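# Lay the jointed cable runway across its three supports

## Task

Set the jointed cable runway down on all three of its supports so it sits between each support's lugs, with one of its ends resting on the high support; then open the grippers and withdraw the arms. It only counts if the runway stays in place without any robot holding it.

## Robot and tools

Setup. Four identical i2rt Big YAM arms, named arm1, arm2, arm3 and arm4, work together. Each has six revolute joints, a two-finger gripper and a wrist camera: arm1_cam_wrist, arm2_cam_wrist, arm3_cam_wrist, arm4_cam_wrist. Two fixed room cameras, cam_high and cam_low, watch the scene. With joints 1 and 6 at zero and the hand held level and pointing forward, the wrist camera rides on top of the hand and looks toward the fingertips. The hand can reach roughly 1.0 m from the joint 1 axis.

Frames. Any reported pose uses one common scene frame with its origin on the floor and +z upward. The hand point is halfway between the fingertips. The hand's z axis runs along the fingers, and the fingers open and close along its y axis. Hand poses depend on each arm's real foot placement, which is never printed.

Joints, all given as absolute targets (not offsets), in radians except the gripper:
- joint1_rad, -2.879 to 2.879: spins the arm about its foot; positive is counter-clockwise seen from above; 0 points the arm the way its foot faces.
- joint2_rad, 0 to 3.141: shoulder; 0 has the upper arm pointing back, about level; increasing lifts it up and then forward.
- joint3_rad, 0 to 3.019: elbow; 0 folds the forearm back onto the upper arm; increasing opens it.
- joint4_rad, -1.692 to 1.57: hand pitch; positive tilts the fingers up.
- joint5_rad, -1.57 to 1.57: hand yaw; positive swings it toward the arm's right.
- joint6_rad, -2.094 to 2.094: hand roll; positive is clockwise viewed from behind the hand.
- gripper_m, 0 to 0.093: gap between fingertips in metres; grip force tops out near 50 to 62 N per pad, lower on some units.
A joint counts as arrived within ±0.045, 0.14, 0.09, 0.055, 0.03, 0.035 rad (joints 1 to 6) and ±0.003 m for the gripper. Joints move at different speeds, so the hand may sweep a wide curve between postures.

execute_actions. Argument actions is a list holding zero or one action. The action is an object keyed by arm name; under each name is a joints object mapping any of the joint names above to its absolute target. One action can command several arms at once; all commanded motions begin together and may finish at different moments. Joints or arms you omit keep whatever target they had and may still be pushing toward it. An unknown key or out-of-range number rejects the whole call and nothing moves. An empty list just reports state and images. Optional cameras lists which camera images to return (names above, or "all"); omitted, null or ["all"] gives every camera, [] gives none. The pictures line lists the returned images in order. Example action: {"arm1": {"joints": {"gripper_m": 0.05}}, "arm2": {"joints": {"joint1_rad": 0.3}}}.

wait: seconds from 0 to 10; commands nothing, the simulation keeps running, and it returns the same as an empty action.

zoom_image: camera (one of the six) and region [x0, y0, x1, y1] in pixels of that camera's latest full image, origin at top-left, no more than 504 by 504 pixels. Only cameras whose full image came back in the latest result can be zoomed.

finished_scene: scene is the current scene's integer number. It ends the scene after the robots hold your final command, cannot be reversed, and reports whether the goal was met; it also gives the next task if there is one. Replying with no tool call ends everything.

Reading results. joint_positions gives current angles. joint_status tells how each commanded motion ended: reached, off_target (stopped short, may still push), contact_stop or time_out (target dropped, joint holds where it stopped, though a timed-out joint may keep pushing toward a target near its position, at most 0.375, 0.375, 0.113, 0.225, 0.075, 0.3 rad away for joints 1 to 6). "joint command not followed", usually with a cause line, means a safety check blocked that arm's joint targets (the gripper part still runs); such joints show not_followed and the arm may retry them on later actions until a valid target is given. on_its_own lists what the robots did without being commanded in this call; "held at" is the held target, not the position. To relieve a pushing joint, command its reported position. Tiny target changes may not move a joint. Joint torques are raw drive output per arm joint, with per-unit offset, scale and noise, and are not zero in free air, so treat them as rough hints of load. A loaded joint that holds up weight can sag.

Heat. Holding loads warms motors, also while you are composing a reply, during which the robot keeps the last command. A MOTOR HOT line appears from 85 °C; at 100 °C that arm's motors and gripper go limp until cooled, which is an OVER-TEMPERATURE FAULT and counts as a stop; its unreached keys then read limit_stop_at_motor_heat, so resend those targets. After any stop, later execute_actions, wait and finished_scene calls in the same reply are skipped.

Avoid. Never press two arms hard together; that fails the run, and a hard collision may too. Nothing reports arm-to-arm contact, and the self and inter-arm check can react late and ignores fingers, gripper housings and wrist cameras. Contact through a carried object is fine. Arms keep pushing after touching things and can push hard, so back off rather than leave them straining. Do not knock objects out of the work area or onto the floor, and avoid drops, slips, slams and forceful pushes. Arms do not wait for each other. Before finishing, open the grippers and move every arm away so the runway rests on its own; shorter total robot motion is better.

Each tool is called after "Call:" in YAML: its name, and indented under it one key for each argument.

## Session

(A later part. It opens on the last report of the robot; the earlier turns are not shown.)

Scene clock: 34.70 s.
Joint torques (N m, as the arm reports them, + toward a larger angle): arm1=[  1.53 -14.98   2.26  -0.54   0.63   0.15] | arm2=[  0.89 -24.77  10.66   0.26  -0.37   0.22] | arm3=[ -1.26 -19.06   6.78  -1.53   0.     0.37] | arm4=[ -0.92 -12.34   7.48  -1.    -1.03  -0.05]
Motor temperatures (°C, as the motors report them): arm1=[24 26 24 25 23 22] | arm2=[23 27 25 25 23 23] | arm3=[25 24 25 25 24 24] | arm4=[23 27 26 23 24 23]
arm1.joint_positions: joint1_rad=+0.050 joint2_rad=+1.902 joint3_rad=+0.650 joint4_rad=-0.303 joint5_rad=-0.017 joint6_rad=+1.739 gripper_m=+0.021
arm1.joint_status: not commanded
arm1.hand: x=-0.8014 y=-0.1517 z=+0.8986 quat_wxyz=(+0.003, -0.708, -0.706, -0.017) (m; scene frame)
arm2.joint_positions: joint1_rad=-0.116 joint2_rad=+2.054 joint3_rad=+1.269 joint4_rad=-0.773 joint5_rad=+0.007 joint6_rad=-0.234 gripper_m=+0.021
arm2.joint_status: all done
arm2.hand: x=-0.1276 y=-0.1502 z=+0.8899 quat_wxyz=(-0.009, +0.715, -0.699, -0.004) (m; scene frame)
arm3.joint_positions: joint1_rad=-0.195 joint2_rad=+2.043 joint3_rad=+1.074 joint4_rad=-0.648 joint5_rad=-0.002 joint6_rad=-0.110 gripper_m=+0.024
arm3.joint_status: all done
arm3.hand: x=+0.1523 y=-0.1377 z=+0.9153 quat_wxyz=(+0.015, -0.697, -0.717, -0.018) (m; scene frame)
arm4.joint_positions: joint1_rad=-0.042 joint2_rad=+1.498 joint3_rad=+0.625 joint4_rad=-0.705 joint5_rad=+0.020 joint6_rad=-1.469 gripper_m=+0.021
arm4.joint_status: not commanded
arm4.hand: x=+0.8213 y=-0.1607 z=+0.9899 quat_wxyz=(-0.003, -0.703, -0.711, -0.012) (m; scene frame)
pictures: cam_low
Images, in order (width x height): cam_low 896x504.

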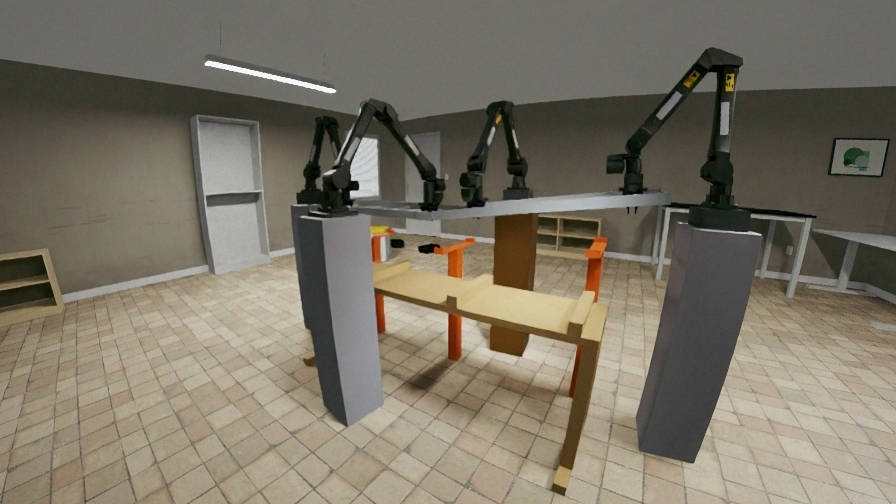

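Call:
execute_actions:
  actions:
    - {"arm1":{"joints":{"joint1_rad":0.37,"joint2_rad":1.9,"joint3_rad":0.753,"joint4_rad":-0.388,"joint5_rad":0,"joint6_rad":2.038}},"arm2":{"joints":{"joint1_rad":-0.076,"joint2_rad":2.13,"joint3_rad":1.73,"joint4_rad":-1.03,"joint6_rad":-0.2}},"arm3":{"joints":{"joint1_rad":-0.213,"joint2_rad":1.735,"joint3_rad":0.72,"joint4_rad":-0.455,"joint6_rad":-0.12}},"arm4":{"joints":{"joint1_rad":-0.41,"joint2_rad":1.435,"joint3_rad":0.67,"joint4_rad":-0.744,"joint5_rad":0,"joint6_rad":-1.839}}}

Scene clock: 36.23 s.
Joint torques (N m, as the arm reports them, + toward a larger angle): arm1=[  1.06 -15.33   3.85  -1.02   0.21  -0.04] | arm2=[  0.48 -28.81  11.74  -0.63  -0.51   0.04] | arm3=[ -1.43 -14.88   5.     0.25  -0.51   0.22] | arm4=[ -0.78 -10.87   9.35  -0.86  -1.     0.01]
Motor temperatures (°C, as the motors report them): arm1=[24 26 24 25 23 22] | arm2=[23 27 26 25 23 23] | arm3=[25 24 25 25 24 24] | arm4=[23 27 26 23 24 23]
arm1.joint_positions: joint1_rad=+0.350 joint2_rad=+1.934 joint3_rad=+0.752 joint4_rad=-0.358 joint5_rad=-0.004 joint6_rad=+2.038 gripper_m=+0.021
arm1.joint_status: all done
arm1.hand: x=-0.7963 y=-0.0417 z=+0.9029 quat_wxyz=(-0.002, -0.708, -0.706, -0.021) (m; scene frame)
arm2.joint_positions: joint1_rad=-0.084 joint2_rad=+2.237 joint3_rad=+1.672 joint4_rad=-0.981 joint5_rad=+0.011 joint6_rad=-0.204 gripper_m=+0.021
arm2.joint_status: all done
arm2.hand: x=-0.1247 y=-0.0420 z=+0.9083 quat_wxyz=(-0.015, +0.716, -0.698, -0.006) (m; scene frame)
arm3.joint_positions: joint1_rad=-0.210 joint2_rad=+1.824 joint3_rad=+0.714 joint4_rad=-0.459 joint5_rad=+0.012 joint6_rad=-0.134 gripper_m=+0.024
arm3.joint_status: all done
arm3.hand: x=+0.1532 y=-0.0307 z=+0.9313 quat_wxyz=(+0.005, -0.694, -0.720, +0.005) (m; scene frame)
arm4.joint_positions: joint1_rad=-0.405 joint2_rad=+1.489 joint3_rad=+0.635 joint4_rad=-0.714 joint5_rad=+0.019 joint6_rad=-1.833 gripper_m=+0.021
arm4.joint_status: all done
arm4.hand: x=+0.8257 y=-0.0497 z=+0.9944 quat_wxyz=(-0.002, -0.703, -0.711, -0.011) (m; scene frame)
pictures: arm1_cam_wrist, arm2_cam_wrist, arm3_cam_wrist, arm4_cam_wrist, cam_high, cam_low
Images, in order (width x height): arm1_cam_wrist 504x504, arm2_cam_wrist 504x504, arm3_cam_wrist 504x504, arm4_cam_wrist 504x504, cam_high 896x504, cam_low 896x504.

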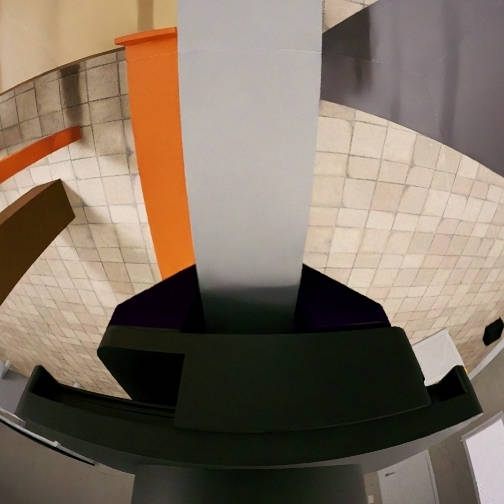

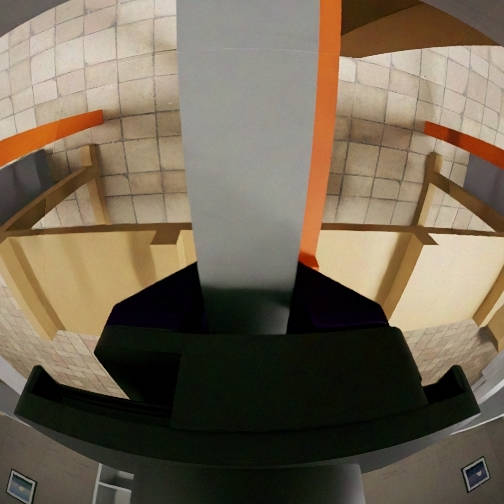

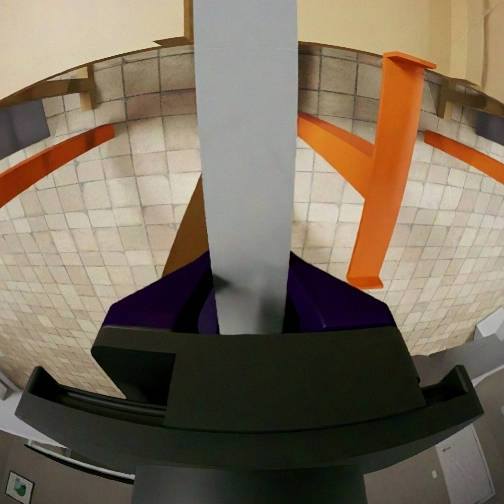

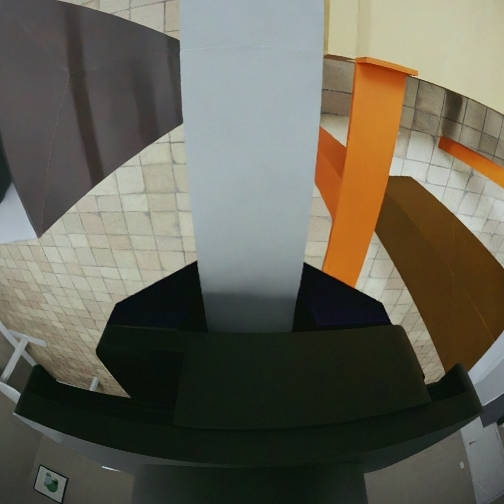

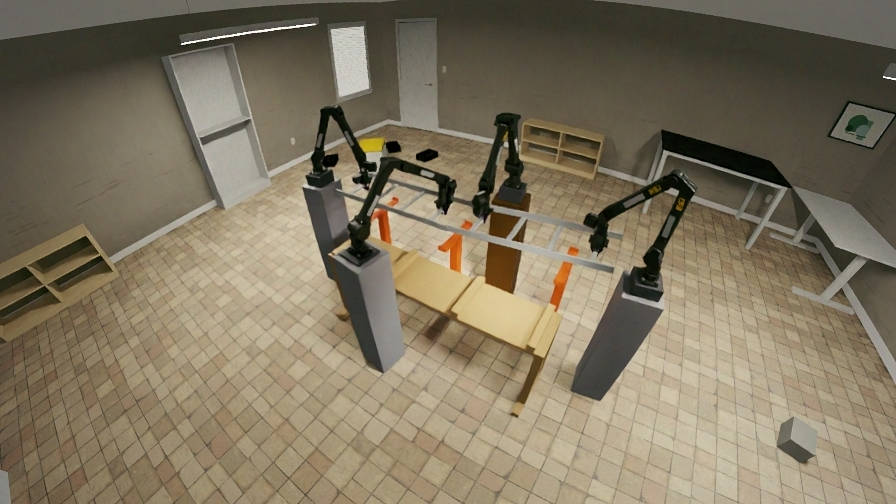

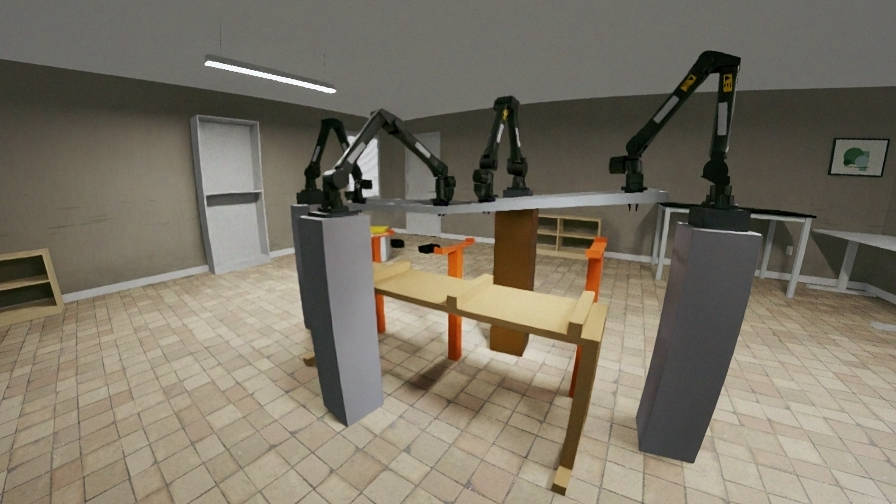

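Call:
execute_actions:
  actions:
    - {"arm1":{"joints":{"joint2_rad":2.05,"joint4_rad":-0.24}},"arm2":{"joints":{"joint2_rad":2.23,"joint3_rad":1.75,"joint4_rad":-0.96}},"arm3":{"joints":{"joint2_rad":1.935,"joint3_rad":0.69,"joint4_rad":-0.25}},"arm4":{"joints":{"joint2_rad":1.655,"joint3_rad":0.63,"joint4_rad":-0.56}}}

Scene clock: 37.60 s.
Joint torques (N m, as the arm reports them, + toward a larger angle): arm1=[  0.98 -16.86   0.88  -0.67   0.16  -0.03] | arm2=[  0.12 -28.77  12.1   -0.72  -0.38   0.03] | arm3=[ -0.92 -14.47   1.4   -0.27  -0.54   0.31] | arm4=[ -0.77 -11.47   4.97  -1.01  -0.81   0.01]
Motor temperatures (°C, as the motors report them): arm1=[24 26 24 25 23 22] | arm2=[23 27 26 25 23 23] | arm3=[25 24 25 25 24 24] | arm4=[23 27 26 23 24 23]
arm1.joint_positions: joint1_rad=+0.351 joint2_rad=+2.098 joint3_rad=+0.770 joint4_rad=-0.217 joint5_rad=-0.002 joint6_rad=+2.038 gripper_m=+0.021
arm1.joint_status: all done
arm1.hand: x=-0.7985 y=-0.0427 z=+0.8487 quat_wxyz=(-0.002, -0.708, -0.706, -0.018) (m; scene frame)
arm2.joint_positions: joint1_rad=-0.081 joint2_rad=+2.338 joint3_rad=+1.681 joint4_rad=-0.912 joint5_rad=+0.007 joint6_rad=-0.203 gripper_m=+0.021
arm2.joint_status: all done
arm2.hand: x=-0.1271 y=-0.0425 z=+0.8493 quat_wxyz=(-0.005, +0.716, -0.698, -0.001) (m; scene frame)
arm3.joint_positions: joint1_rad=-0.215 joint2_rad=+2.008 joint3_rad=+0.707 joint4_rad=-0.241 joint5_rad=+0.013 joint6_rad=-0.142 gripper_m=+0.024
arm3.joint_status: all done
arm3.hand: x=+0.1512 y=-0.0302 z=+0.8700 quat_wxyz=(-0.003, -0.693, -0.721, +0.015) (m; scene frame)
arm4.joint_positions: joint1_rad=-0.406 joint2_rad=+1.698 joint3_rad=+0.624 joint4_rad=-0.527 joint5_rad=+0.015 joint6_rad=-1.833 gripper_m=+0.021
arm4.joint_status: all done
arm4.hand: x=+0.8252 y=-0.0501 z=+0.9306 quat_wxyz=(-0.017, -0.703, -0.711, -0.017) (m; scene frame)
pictures: arm1_cam_wrist, arm2_cam_wrist, arm3_cam_wrist, arm4_cam_wrist, cam_high, cam_low
Images, in order (width x height): arm1_cam_wrist 504x504, arm2_cam_wrist 504x504, arm3_cam_wrist 504x504, arm4_cam_wrist 504x504, cam_high 896x504, cam_low 896x504.

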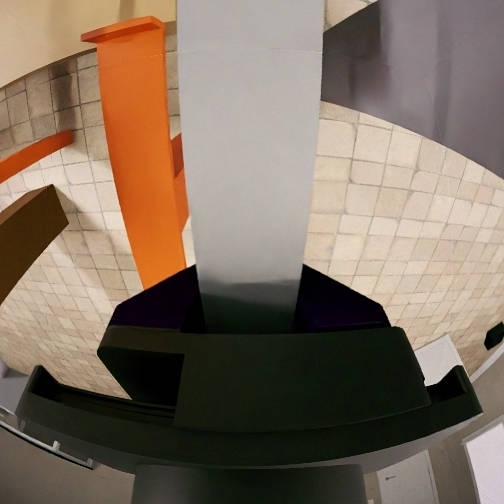

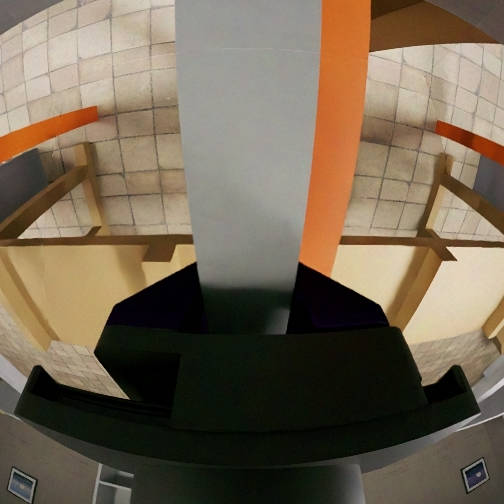

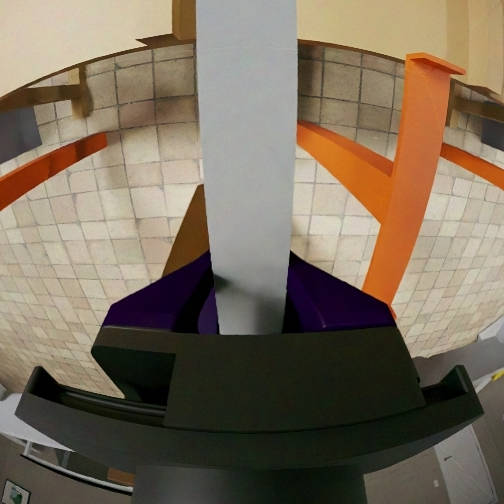

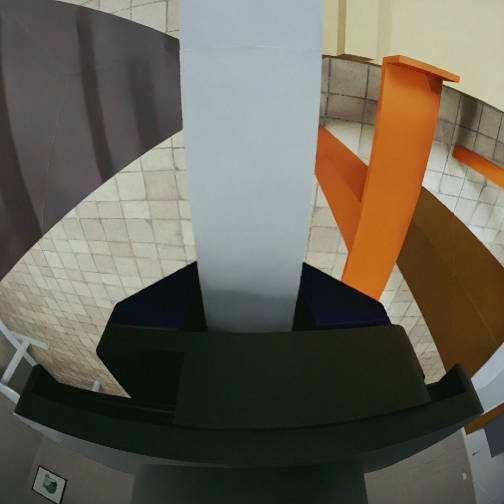

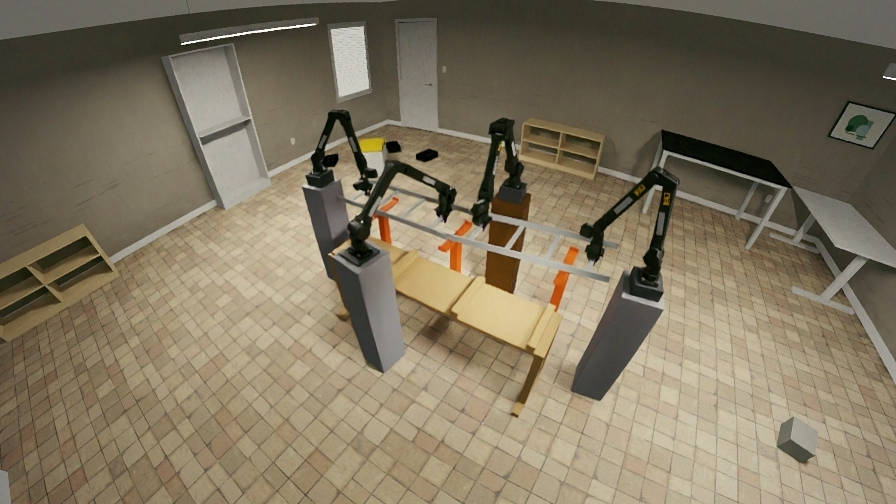

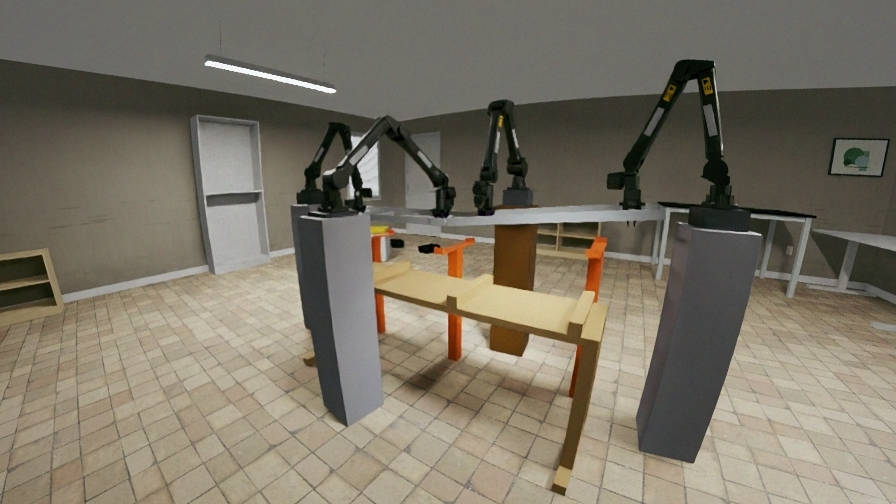

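Call:
execute_actions:
  actions:
    - {"arm1":{"joints":{"joint2_rad":2.16,"joint4_rad":-0.13}},"arm2":{"joints":{"joint2_rad":2.29,"joint3_rad":1.77,"joint4_rad":-0.92}},"arm3":{"joints":{"joint2_rad":2.05,"joint3_rad":0.7,"joint4_rad":-0.14}},"arm4":{"joints":{"joint2_rad":1.82,"joint3_rad":0.63,"joint4_rad":-0.4}}}
  cameras: ["cam_high","cam_low"]

Call:
zoom_image:
  camera: "cam_high"
  region: [330,170,630,330]

Call:
zoom_image:
  camera: "cam_low"
  region: [350,180,680,280]

Scene clock: 38.87 s.
Joint torques (N m, as the arm reports them, + toward a larger angle): arm1=[  0.68 -16.81  -0.77  -0.28   0.02  -0.04] | arm2=[ -0.09 -28.91  12.57  -0.57  -0.24  -0.01] | arm3=[ -0.54 -14.5    0.15   0.09  -0.88   0.39] | arm4=[ -0.14 -11.54   3.14  -0.71  -0.67   0.04]
Motor temperatures (°C, as the motors report them): arm1=[24 26 24 25 23 22] | arm2=[23 27 26 25 23 23] | arm3=[25 24 25 25 24 24] | arm4=[23 27 26 23 25 23]
arm1.joint_positions: joint1_rad=+0.353 joint2_rad=+2.199 joint3_rad=+0.780 joint4_rad=-0.115 joint5_rad=+0.002 joint6_rad=+2.039 gripper_m=+0.021
arm1.joint_status: all done
arm1.hand: x=-0.8015 y=-0.0440 z=+0.8151 quat_wxyz=(-0.006, -0.707, -0.707, -0.022) (m; scene frame)
arm2.joint_positions: joint1_rad=-0.078 joint2_rad=+2.393 joint3_rad=+1.690 joint4_rad=-0.875 joint5_rad=+0.004 joint6_rad=-0.200 gripper_m=+0.021
arm2.joint_status: all done
arm2.hand: x=-0.1301 y=-0.0432 z=+0.8180 quat_wxyz=(+0.000, +0.717, -0.697, +0.000) (m; scene frame)
arm3.joint_positions: joint1_rad=-0.220 joint2_rad=+2.117 joint3_rad=+0.723 joint4_rad=-0.138 joint5_rad=+0.022 joint6_rad=-0.149 gripper_m=+0.024
arm3.joint_status: all done
arm3.hand: x=+0.1479 y=-0.0302 z=+0.8362 quat_wxyz=(-0.002, -0.692, -0.722, +0.022) (m; scene frame)
arm4.joint_positions: joint1_rad=-0.409 joint2_rad=+1.855 joint3_rad=+0.630 joint4_rad=-0.375 joint5_rad=+0.012 joint6_rad=-1.836 gripper_m=+0.021
arm4.joint_status: all done
arm4.hand: x=+0.8227 y=-0.0491 z=+0.8843 quat_wxyz=(-0.018, -0.703, -0.711, -0.016) (m; scene frame)
pictures: cam_high, cam_low
Images, in order (width x height): cam_high 896x504, cam_low 896x504.

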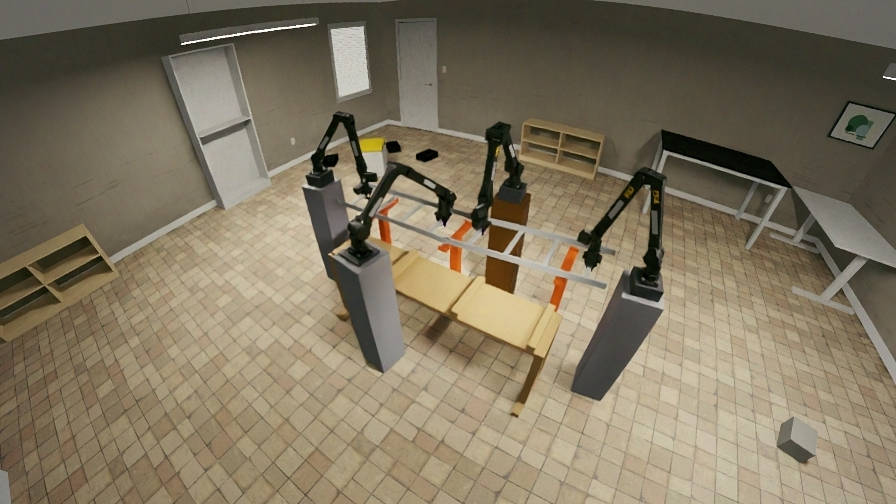

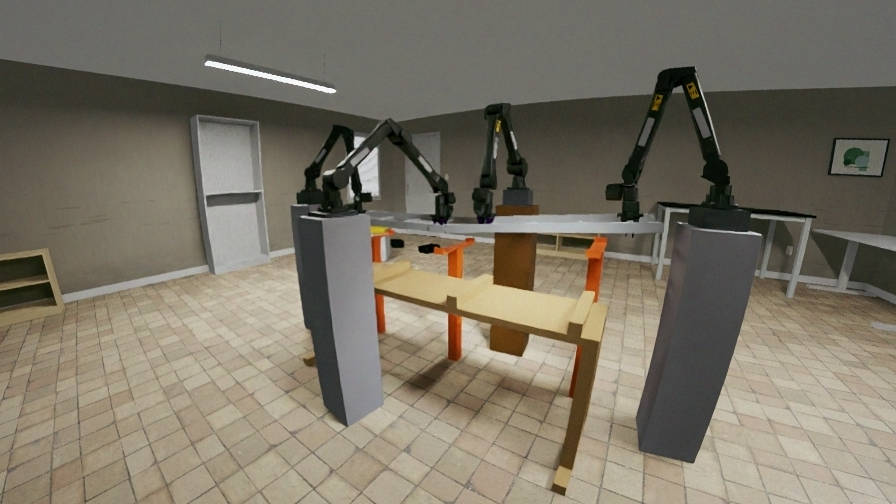

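Region (330, 170, 630, 330) of cam_high's 896x504 image, scaled by 1.680, with more detail than that image has; it fills the top 269 rows of this view, and the rest is white.

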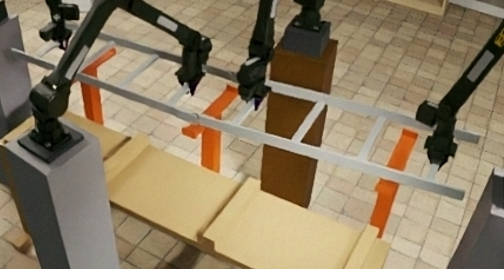

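Region (350, 180, 680, 280) of cam_low's 896x504 image, scaled by 1.527, with more detail than that image has; it fills the top 153 rows of this view, and the rest is white.

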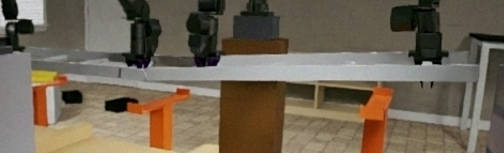

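Call:
execute_actions:
  actions:
    - {"arm1":{"joints":{"joint2_rad":2.28,"joint3_rad":0.79,"joint4_rad":-0.02}},"arm2":{"joints":{"joint2_rad":2.36,"joint3_rad":1.79,"joint4_rad":-0.87}},"arm3":{"joints":{"joint2_rad":2.18,"joint3_rad":0.73,"joint4_rad":-0.03}},"arm4":{"joints":{"joint2_rad":1.96,"joint3_rad":0.64,"joint4_rad":-0.27}}}

Scene clock: 39.90 s.
Joint torques (N m, as the arm reports them, + toward a larger angle): arm1=[  0.3  -17.85  -1.76   0.13  -0.04  -0.11] | arm2=[ -0.17 -29.8   12.09  -0.6   -0.21  -0.01] | arm3=[ -0.29 -14.77  -0.82   0.53  -0.89   0.41] | arm4=[ -0.38 -12.08   1.18  -0.7   -0.64   0.05]
Motor temperatures (°C, as the motors report them): arm1=[24 26 24 25 23 22] | arm2=[23 28 27 25 23 23] | arm3=[25 24 25 25 24 24] | arm4=[23 27 26 23 25 23]
arm1.joint_positions: joint1_rad=+0.358 joint2_rad=+2.326 joint3_rad=+0.818 joint4_rad=-0.015 joint5_rad=+0.004 joint6_rad=+2.045 gripper_m=+0.021
arm1.joint_status: all done
arm1.hand: x=-0.8014 y=-0.0418 z=+0.7743 quat_wxyz=(-0.009, -0.707, -0.706, -0.027) (m; scene frame)
arm2.joint_positions: joint1_rad=-0.076 joint2_rad=+2.467 joint3_rad=+1.713 joint4_rad=-0.824 joint5_rad=+0.003 joint6_rad=-0.198 gripper_m=+0.021
arm2.joint_status: all done
arm2.hand: x=-0.1311 y=-0.0417 z=+0.7786 quat_wxyz=(+0.001, +0.717, -0.698, +0.000) (m; scene frame)
arm3.joint_positions: joint1_rad=-0.222 joint2_rad=+2.246 joint3_rad=+0.754 joint4_rad=-0.036 joint5_rad=+0.023 joint6_rad=-0.152 gripper_m=+0.024
arm3.joint_status: all done
arm3.hand: x=+0.1469 y=-0.0290 z=+0.7964 quat_wxyz=(-0.003, -0.692, -0.722, +0.024) (m; scene frame)
arm4.joint_positions: joint1_rad=-0.411 joint2_rad=+1.998 joint3_rad=+0.648 joint4_rad=-0.248 joint5_rad=+0.012 joint6_rad=-1.838 gripper_m=+0.021
arm4.joint_status: all done
arm4.hand: x=+0.8214 y=-0.0485 z=+0.8430 quat_wxyz=(-0.017, -0.703, -0.711, -0.015) (m; scene frame)
pictures: arm1_cam_wrist, arm2_cam_wrist, arm3_cam_wrist, arm4_cam_wrist, cam_high, cam_low
Images, in order (width x height): arm1_cam_wrist 504x504, arm2_cam_wrist 504x504, arm3_cam_wrist 504x504, arm4_cam_wrist 504x504, cam_high 896x504, cam_low 896x504.

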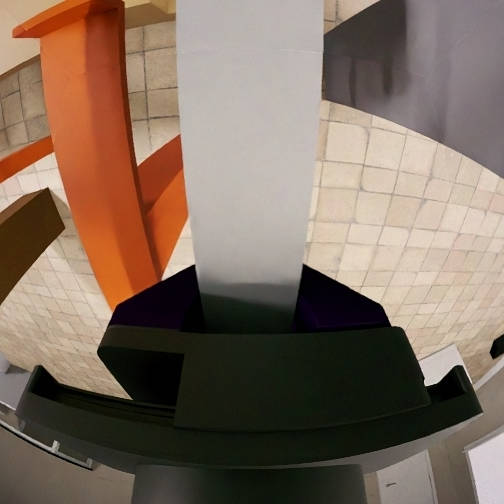

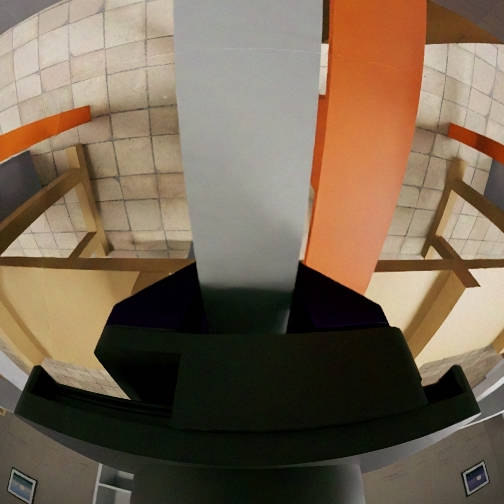

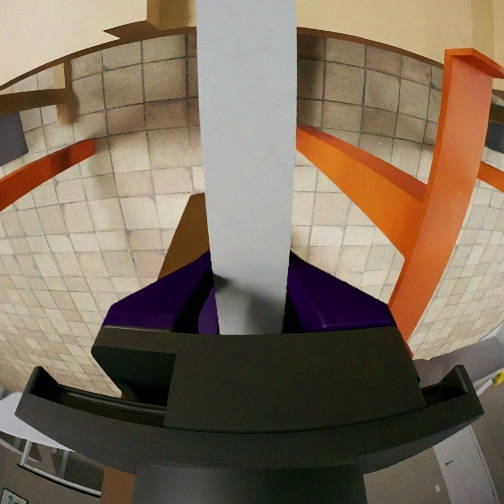

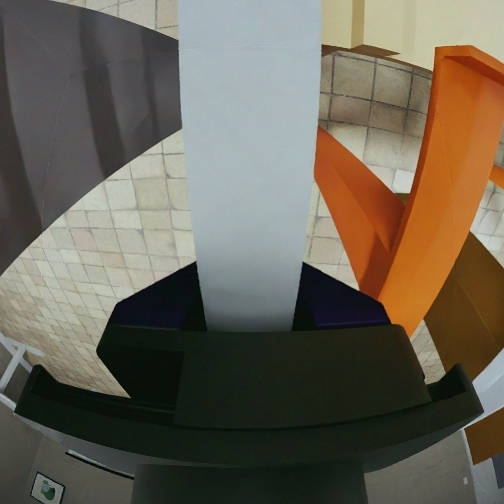

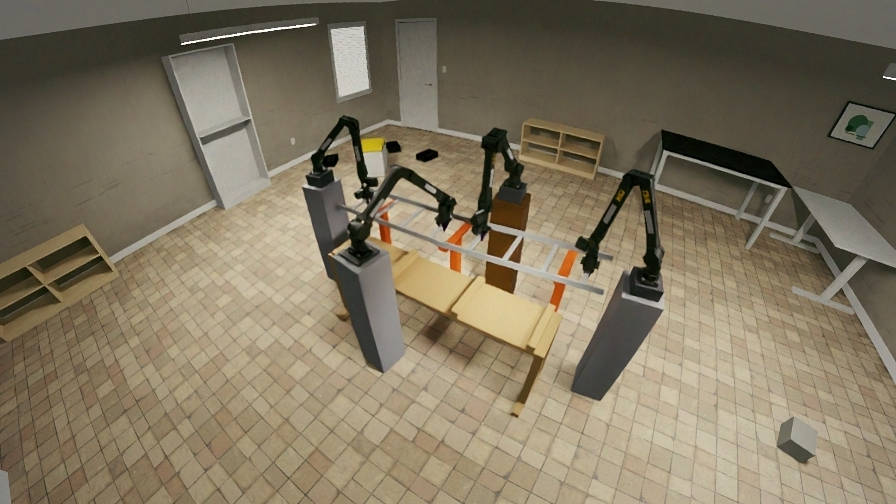

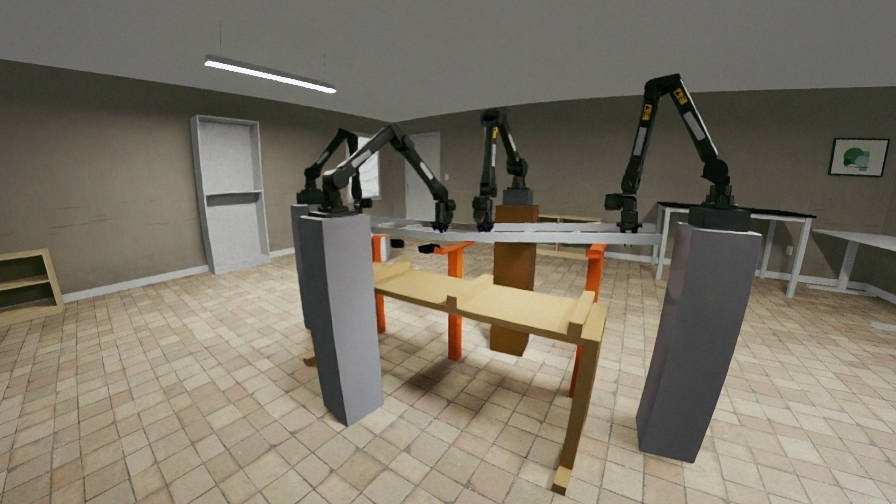

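Call:
zoom_image:
  camera: "cam_high"
  region: [480,220,630,320]

Call:
zoom_image:
  camera: "cam_high"
  region: [340,180,510,280]

Call:
zoom_image:
  camera: "cam_low"
  region: [360,200,680,280]

Region (480, 220, 630, 320) of cam_high's 896x504 image, scaled by 3.360, with more detail than that image has.

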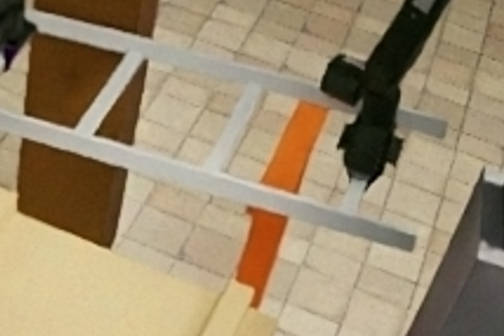

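Region (340, 180, 510, 280) of cam_high's 896x504 image, scaled by 2.965, with more detail than that image has; it fills the top 296 rows of this view, and the rest is white.

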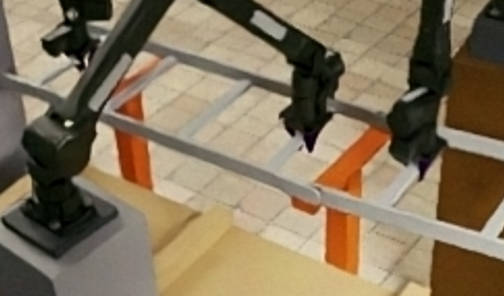

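Region (360, 200, 680, 280) of cam_low's 896x504 image, scaled by 1.575, with more detail than that image has; it fills the top 126 rows of this view, and the rest is white.

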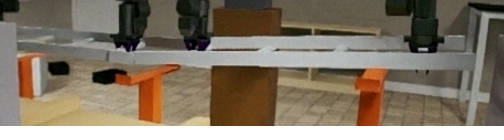

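Call:
execute_actions:
  actions:
    - {"arm1":{"joints":{"joint1_rad":0.42,"joint2_rad":2.35,"joint3_rad":0.81,"joint4_rad":0.03}},"arm2":{"joints":{"joint2_rad":2.42,"joint3_rad":1.84,"joint4_rad":-0.85}},"arm3":{"joints":{"joint2_rad":2.24,"joint3_rad":0.71,"joint4_rad":0.0}},"arm4":{"joints":{"joint1_rad":-0.465,"joint2_rad":2.04,"joint3_rad":0.66,"joint4_rad":-0.21}}}

Call:
zoom_image:
  camera: "cam_high"
  region: [340,180,630,330]

Call:
zoom_image:
  camera: "cam_low"
  region: [360,200,680,280]

Scene clock: 41.07 s.
Joint torques (N m, as the arm reports them, + toward a larger angle): arm1=[  1.59 -16.64  -2.52   0.32   0.07  -0.39] | arm2=[ -0.72 -28.64  11.64  -0.23  -0.22  -0.03] | arm3=[  0.02 -13.83  -1.92   0.29  -1.1    0.5 ] | arm4=[ -0.44 -12.48   0.45  -0.47  -1.12   0.61]
Motor temperatures (°C, as the motors report them): arm1=[24 26 24 25 23 22] | arm2=[23 28 27 25 23 23] | arm3=[25 24 25 25 24 24] | arm4=[23 27 26 23 25 23]
arm1.joint_positions: joint1_rad=+0.391 joint2_rad=+2.381 joint3_rad=+0.845 joint4_rad=+0.034 joint5_rad=+0.001 joint6_rad=+2.073 gripper_m=+0.021
arm1.joint_status: all done
arm1.hand: x=-0.8011 y=-0.0271 z=+0.7571 quat_wxyz=(-0.009, -0.705, -0.708, -0.039) (m; scene frame)
arm2.joint_positions: joint1_rad=-0.072 joint2_rad=+2.516 joint3_rad=+1.771 joint4_rad=-0.810 joint5_rad=+0.003 joint6_rad=-0.196 gripper_m=+0.021
arm2.joint_status: all done
arm2.hand: x=-0.1310 y=-0.0249 z=+0.7642 quat_wxyz=(-0.009, +0.717, -0.697, -0.006) (m; scene frame)
arm3.joint_positions: joint1_rad=-0.227 joint2_rad=+2.292 joint3_rad=+0.741 joint4_rad=-0.002 joint5_rad=+0.029 joint6_rad=-0.158 gripper_m=+0.024
arm3.joint_status: all done
arm3.hand: x=+0.1463 y=-0.0116 z=+0.7817 quat_wxyz=(+0.007, -0.691, -0.723, +0.016) (m; scene frame)
arm4.joint_positions: joint1_rad=-0.461 joint2_rad=+2.069 joint3_rad=+0.670 joint4_rad=-0.189 joint5_rad=+0.022 joint6_rad=-1.887 gripper_m=+0.021
arm4.joint_status: all done
arm4.hand: x=+0.8212 y=-0.0300 z=+0.8228 quat_wxyz=(-0.011, -0.703, -0.711, -0.017) (m; scene frame)
pictures: arm1_cam_wrist, arm2_cam_wrist, arm3_cam_wrist, arm4_cam_wrist, cam_high, cam_low
Images, in order (width x height): arm1_cam_wrist 504x504, arm2_cam_wrist 504x504, arm3_cam_wrist 504x504, arm4_cam_wrist 504x504, cam_high 896x504, cam_low 896x504.

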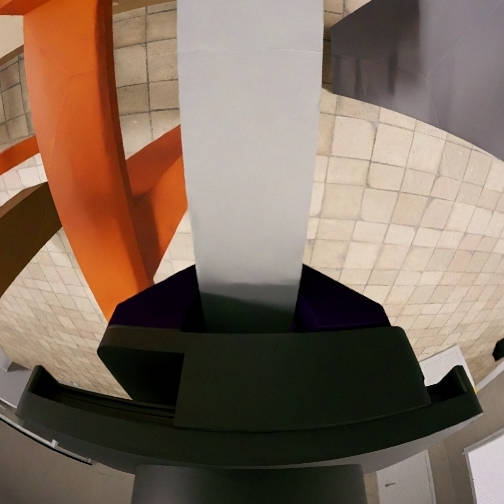

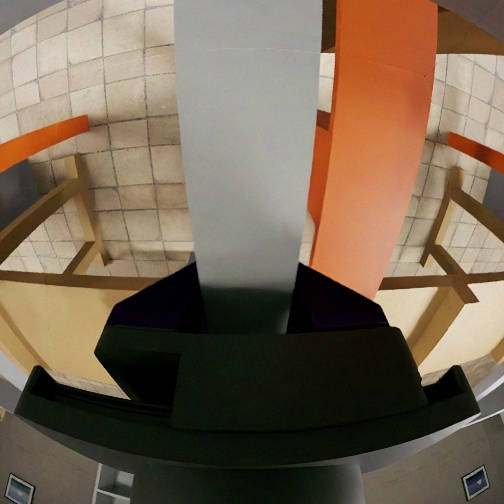

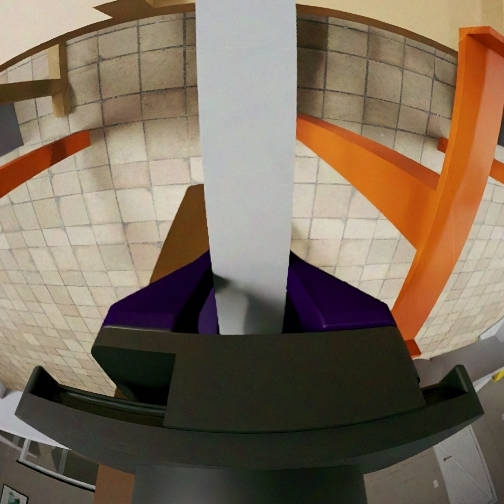

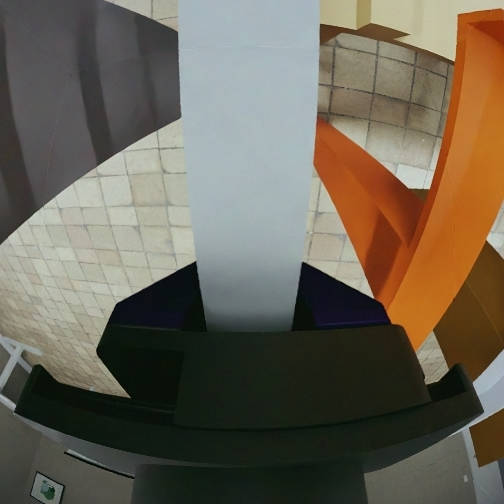

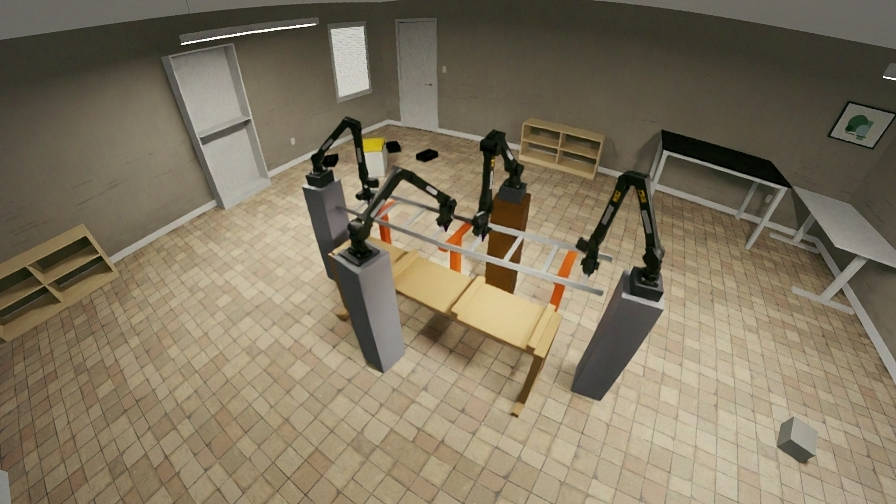

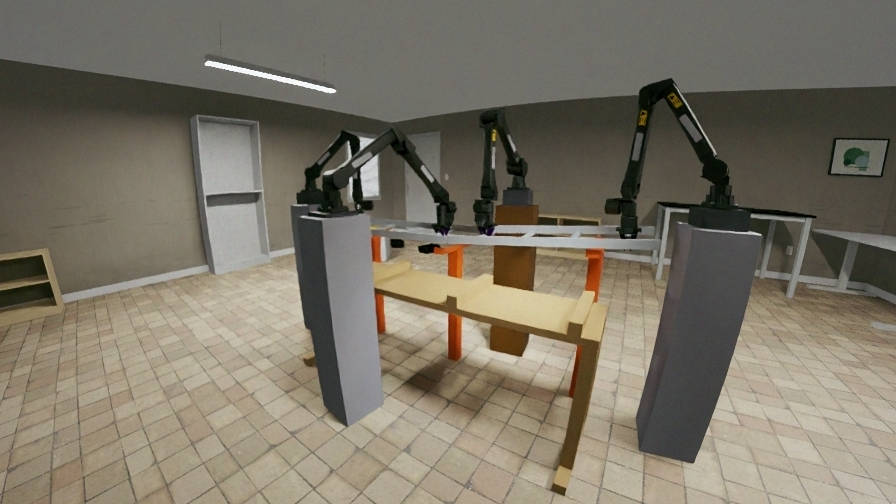

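Region (340, 180, 630, 330) of cam_high's 896x504 image, scaled by 1.738, with more detail than that image has; it fills the top 261 rows of this view, and the rest is white.

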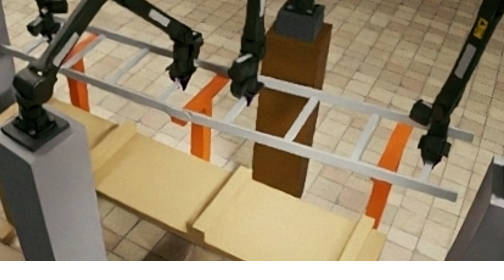

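Region (360, 200, 680, 280) of cam_low's 896x504 image, scaled by 1.575, with more detail than that image has; it fills the top 126 rows of this view, and the rest is white.

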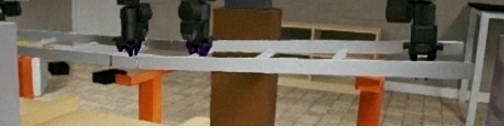

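Call:
execute_actions:
  actions:
    - {"arm1":{"joints":{"joint1_rad":0.455,"joint2_rad":2.40,"joint3_rad":0.84,"joint4_rad":0.06,"joint6_rad":2.09}},"arm2":{"joints":{"joint2_rad":2.47,"joint3_rad":1.88,"joint4_rad":-0.84}},"arm3":{"joints":{"joint2_rad":2.28,"joint3_rad":0.69,"joint4_rad":0.04}},"arm4":{"joints":{"joint1_rad":-0.5,"joint2_rad":2.09,"joint3_rad":0.68,"joint4_rad":-0.17,"joint6_rad":-1.92}}}

Call:
zoom_image:
  camera: "cam_high"
  region: [340,180,630,330]

Call:
zoom_image:
  camera: "cam_low"
  region: [360,200,680,280]

Scene clock: 42.23 s.
Joint torques (N m, as the arm reports them, + toward a larger angle): arm1=[  2.23 -16.53  -2.91   0.25   0.03  -0.14] | arm2=[ -0.71 -29.1   11.17  -0.24  -0.21  -0.04] | arm3=[  0.16 -13.43  -3.37   0.35  -1.25   0.52] | arm4=[ -0.83 -12.76   0.3   -0.41  -1.14   0.12]
Motor temperatures (°C, as the motors report them): arm1=[24 26 24 25 23 22] | arm2=[23 28 27 25 23 23] | arm3=[25 24 25 25 24 24] | arm4=[23 27 25 23 25 23]
arm1.joint_positions: joint1_rad=+0.417 joint2_rad=+2.429 joint3_rad=+0.876 joint4_rad=+0.064 joint5_rad=+0.001 joint6_rad=+2.100 gripper_m=+0.021
arm1.joint_status: all done
arm1.hand: x=-0.8002 y=-0.0154 z=+0.7415 quat_wxyz=(-0.010, -0.706, -0.707, -0.045) (m; scene frame)
arm2.joint_positions: joint1_rad=-0.070 joint2_rad=+2.557 joint3_rad=+1.818 joint4_rad=-0.804 joint5_rad=+0.003 joint6_rad=-0.195 gripper_m=+0.021
arm2.joint_status: all done
arm2.hand: x=-0.1307 y=-0.0134 z=+0.7522 quat_wxyz=(-0.014, +0.718, -0.696, -0.010) (m; scene frame)
arm3.joint_positions: joint1_rad=-0.229 joint2_rad=+2.330 joint3_rad=+0.732 joint4_rad=+0.035 joint5_rad=+0.033 joint6_rad=-0.161 gripper_m=+0.024
arm3.joint_status: all done
arm3.hand: x=+0.1464 y=+0.0001 z=+0.7700 quat_wxyz=(+0.012, -0.691, -0.723, +0.013) (m; scene frame)
arm4.joint_positions: joint1_rad=-0.495 joint2_rad=+2.120 joint3_rad=+0.689 joint4_rad=-0.153 joint5_rad=+0.023 joint6_rad=-1.924 gripper_m=+0.021
arm4.joint_status: all done
arm4.hand: x=+0.8211 y=-0.0182 z=+0.8084 quat_wxyz=(-0.009, -0.702, -0.712, -0.016) (m; scene frame)
pictures: arm1_cam_wrist, arm2_cam_wrist, arm3_cam_wrist, arm4_cam_wrist, cam_high, cam_low
Images, in order (width x height): arm1_cam_wrist 504x504, arm2_cam_wrist 504x504, arm3_cam_wrist 504x504, arm4_cam_wrist 504x504, cam_high 896x504, cam_low 896x504.

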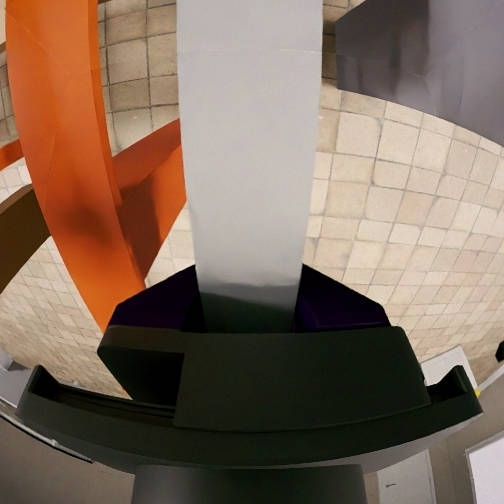

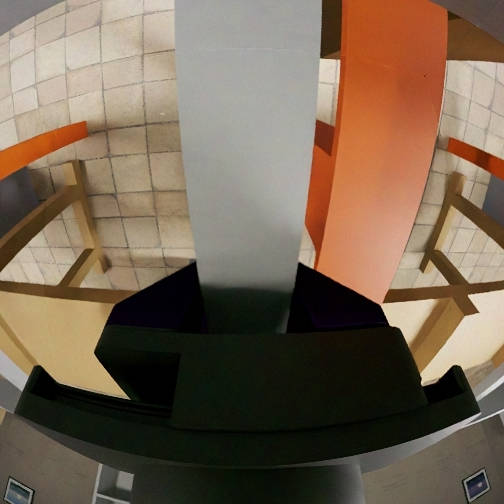

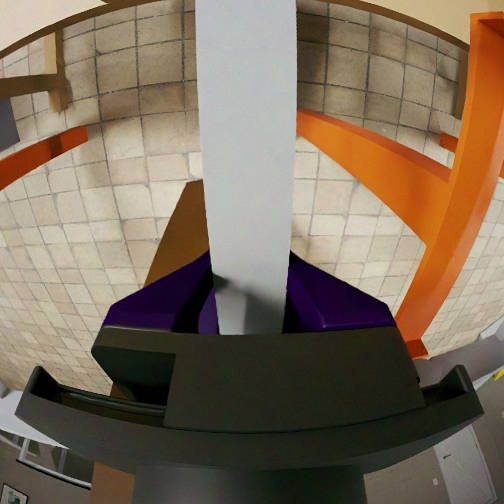

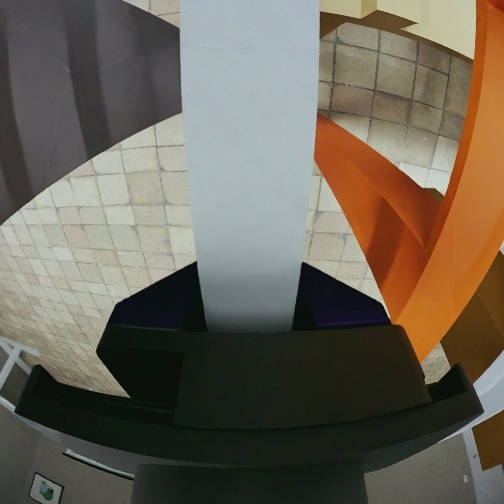

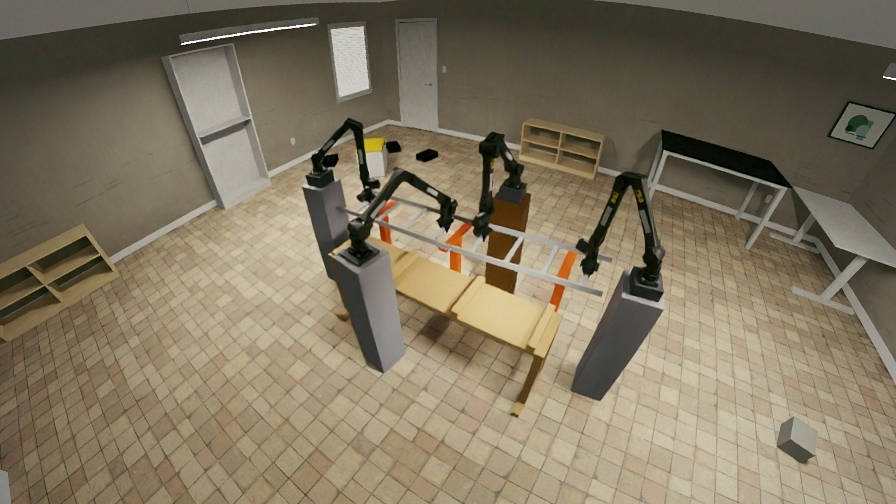

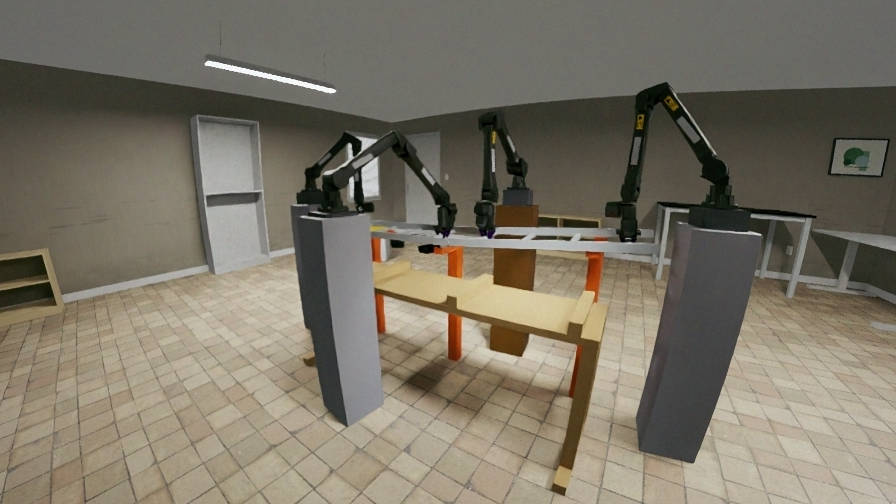

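Region (340, 180, 630, 330) of cam_high's 896x504 image, scaled by 1.738, with more detail than that image has; it fills the top 261 rows of this view, and the rest is white.

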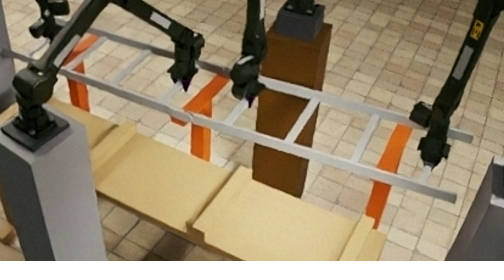

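Region (360, 200, 680, 280) of cam_low's 896x504 image, scaled by 1.575, with more detail than that image has; it fills the top 126 rows of this view, and the rest is white.

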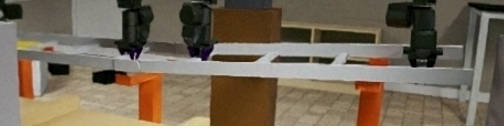

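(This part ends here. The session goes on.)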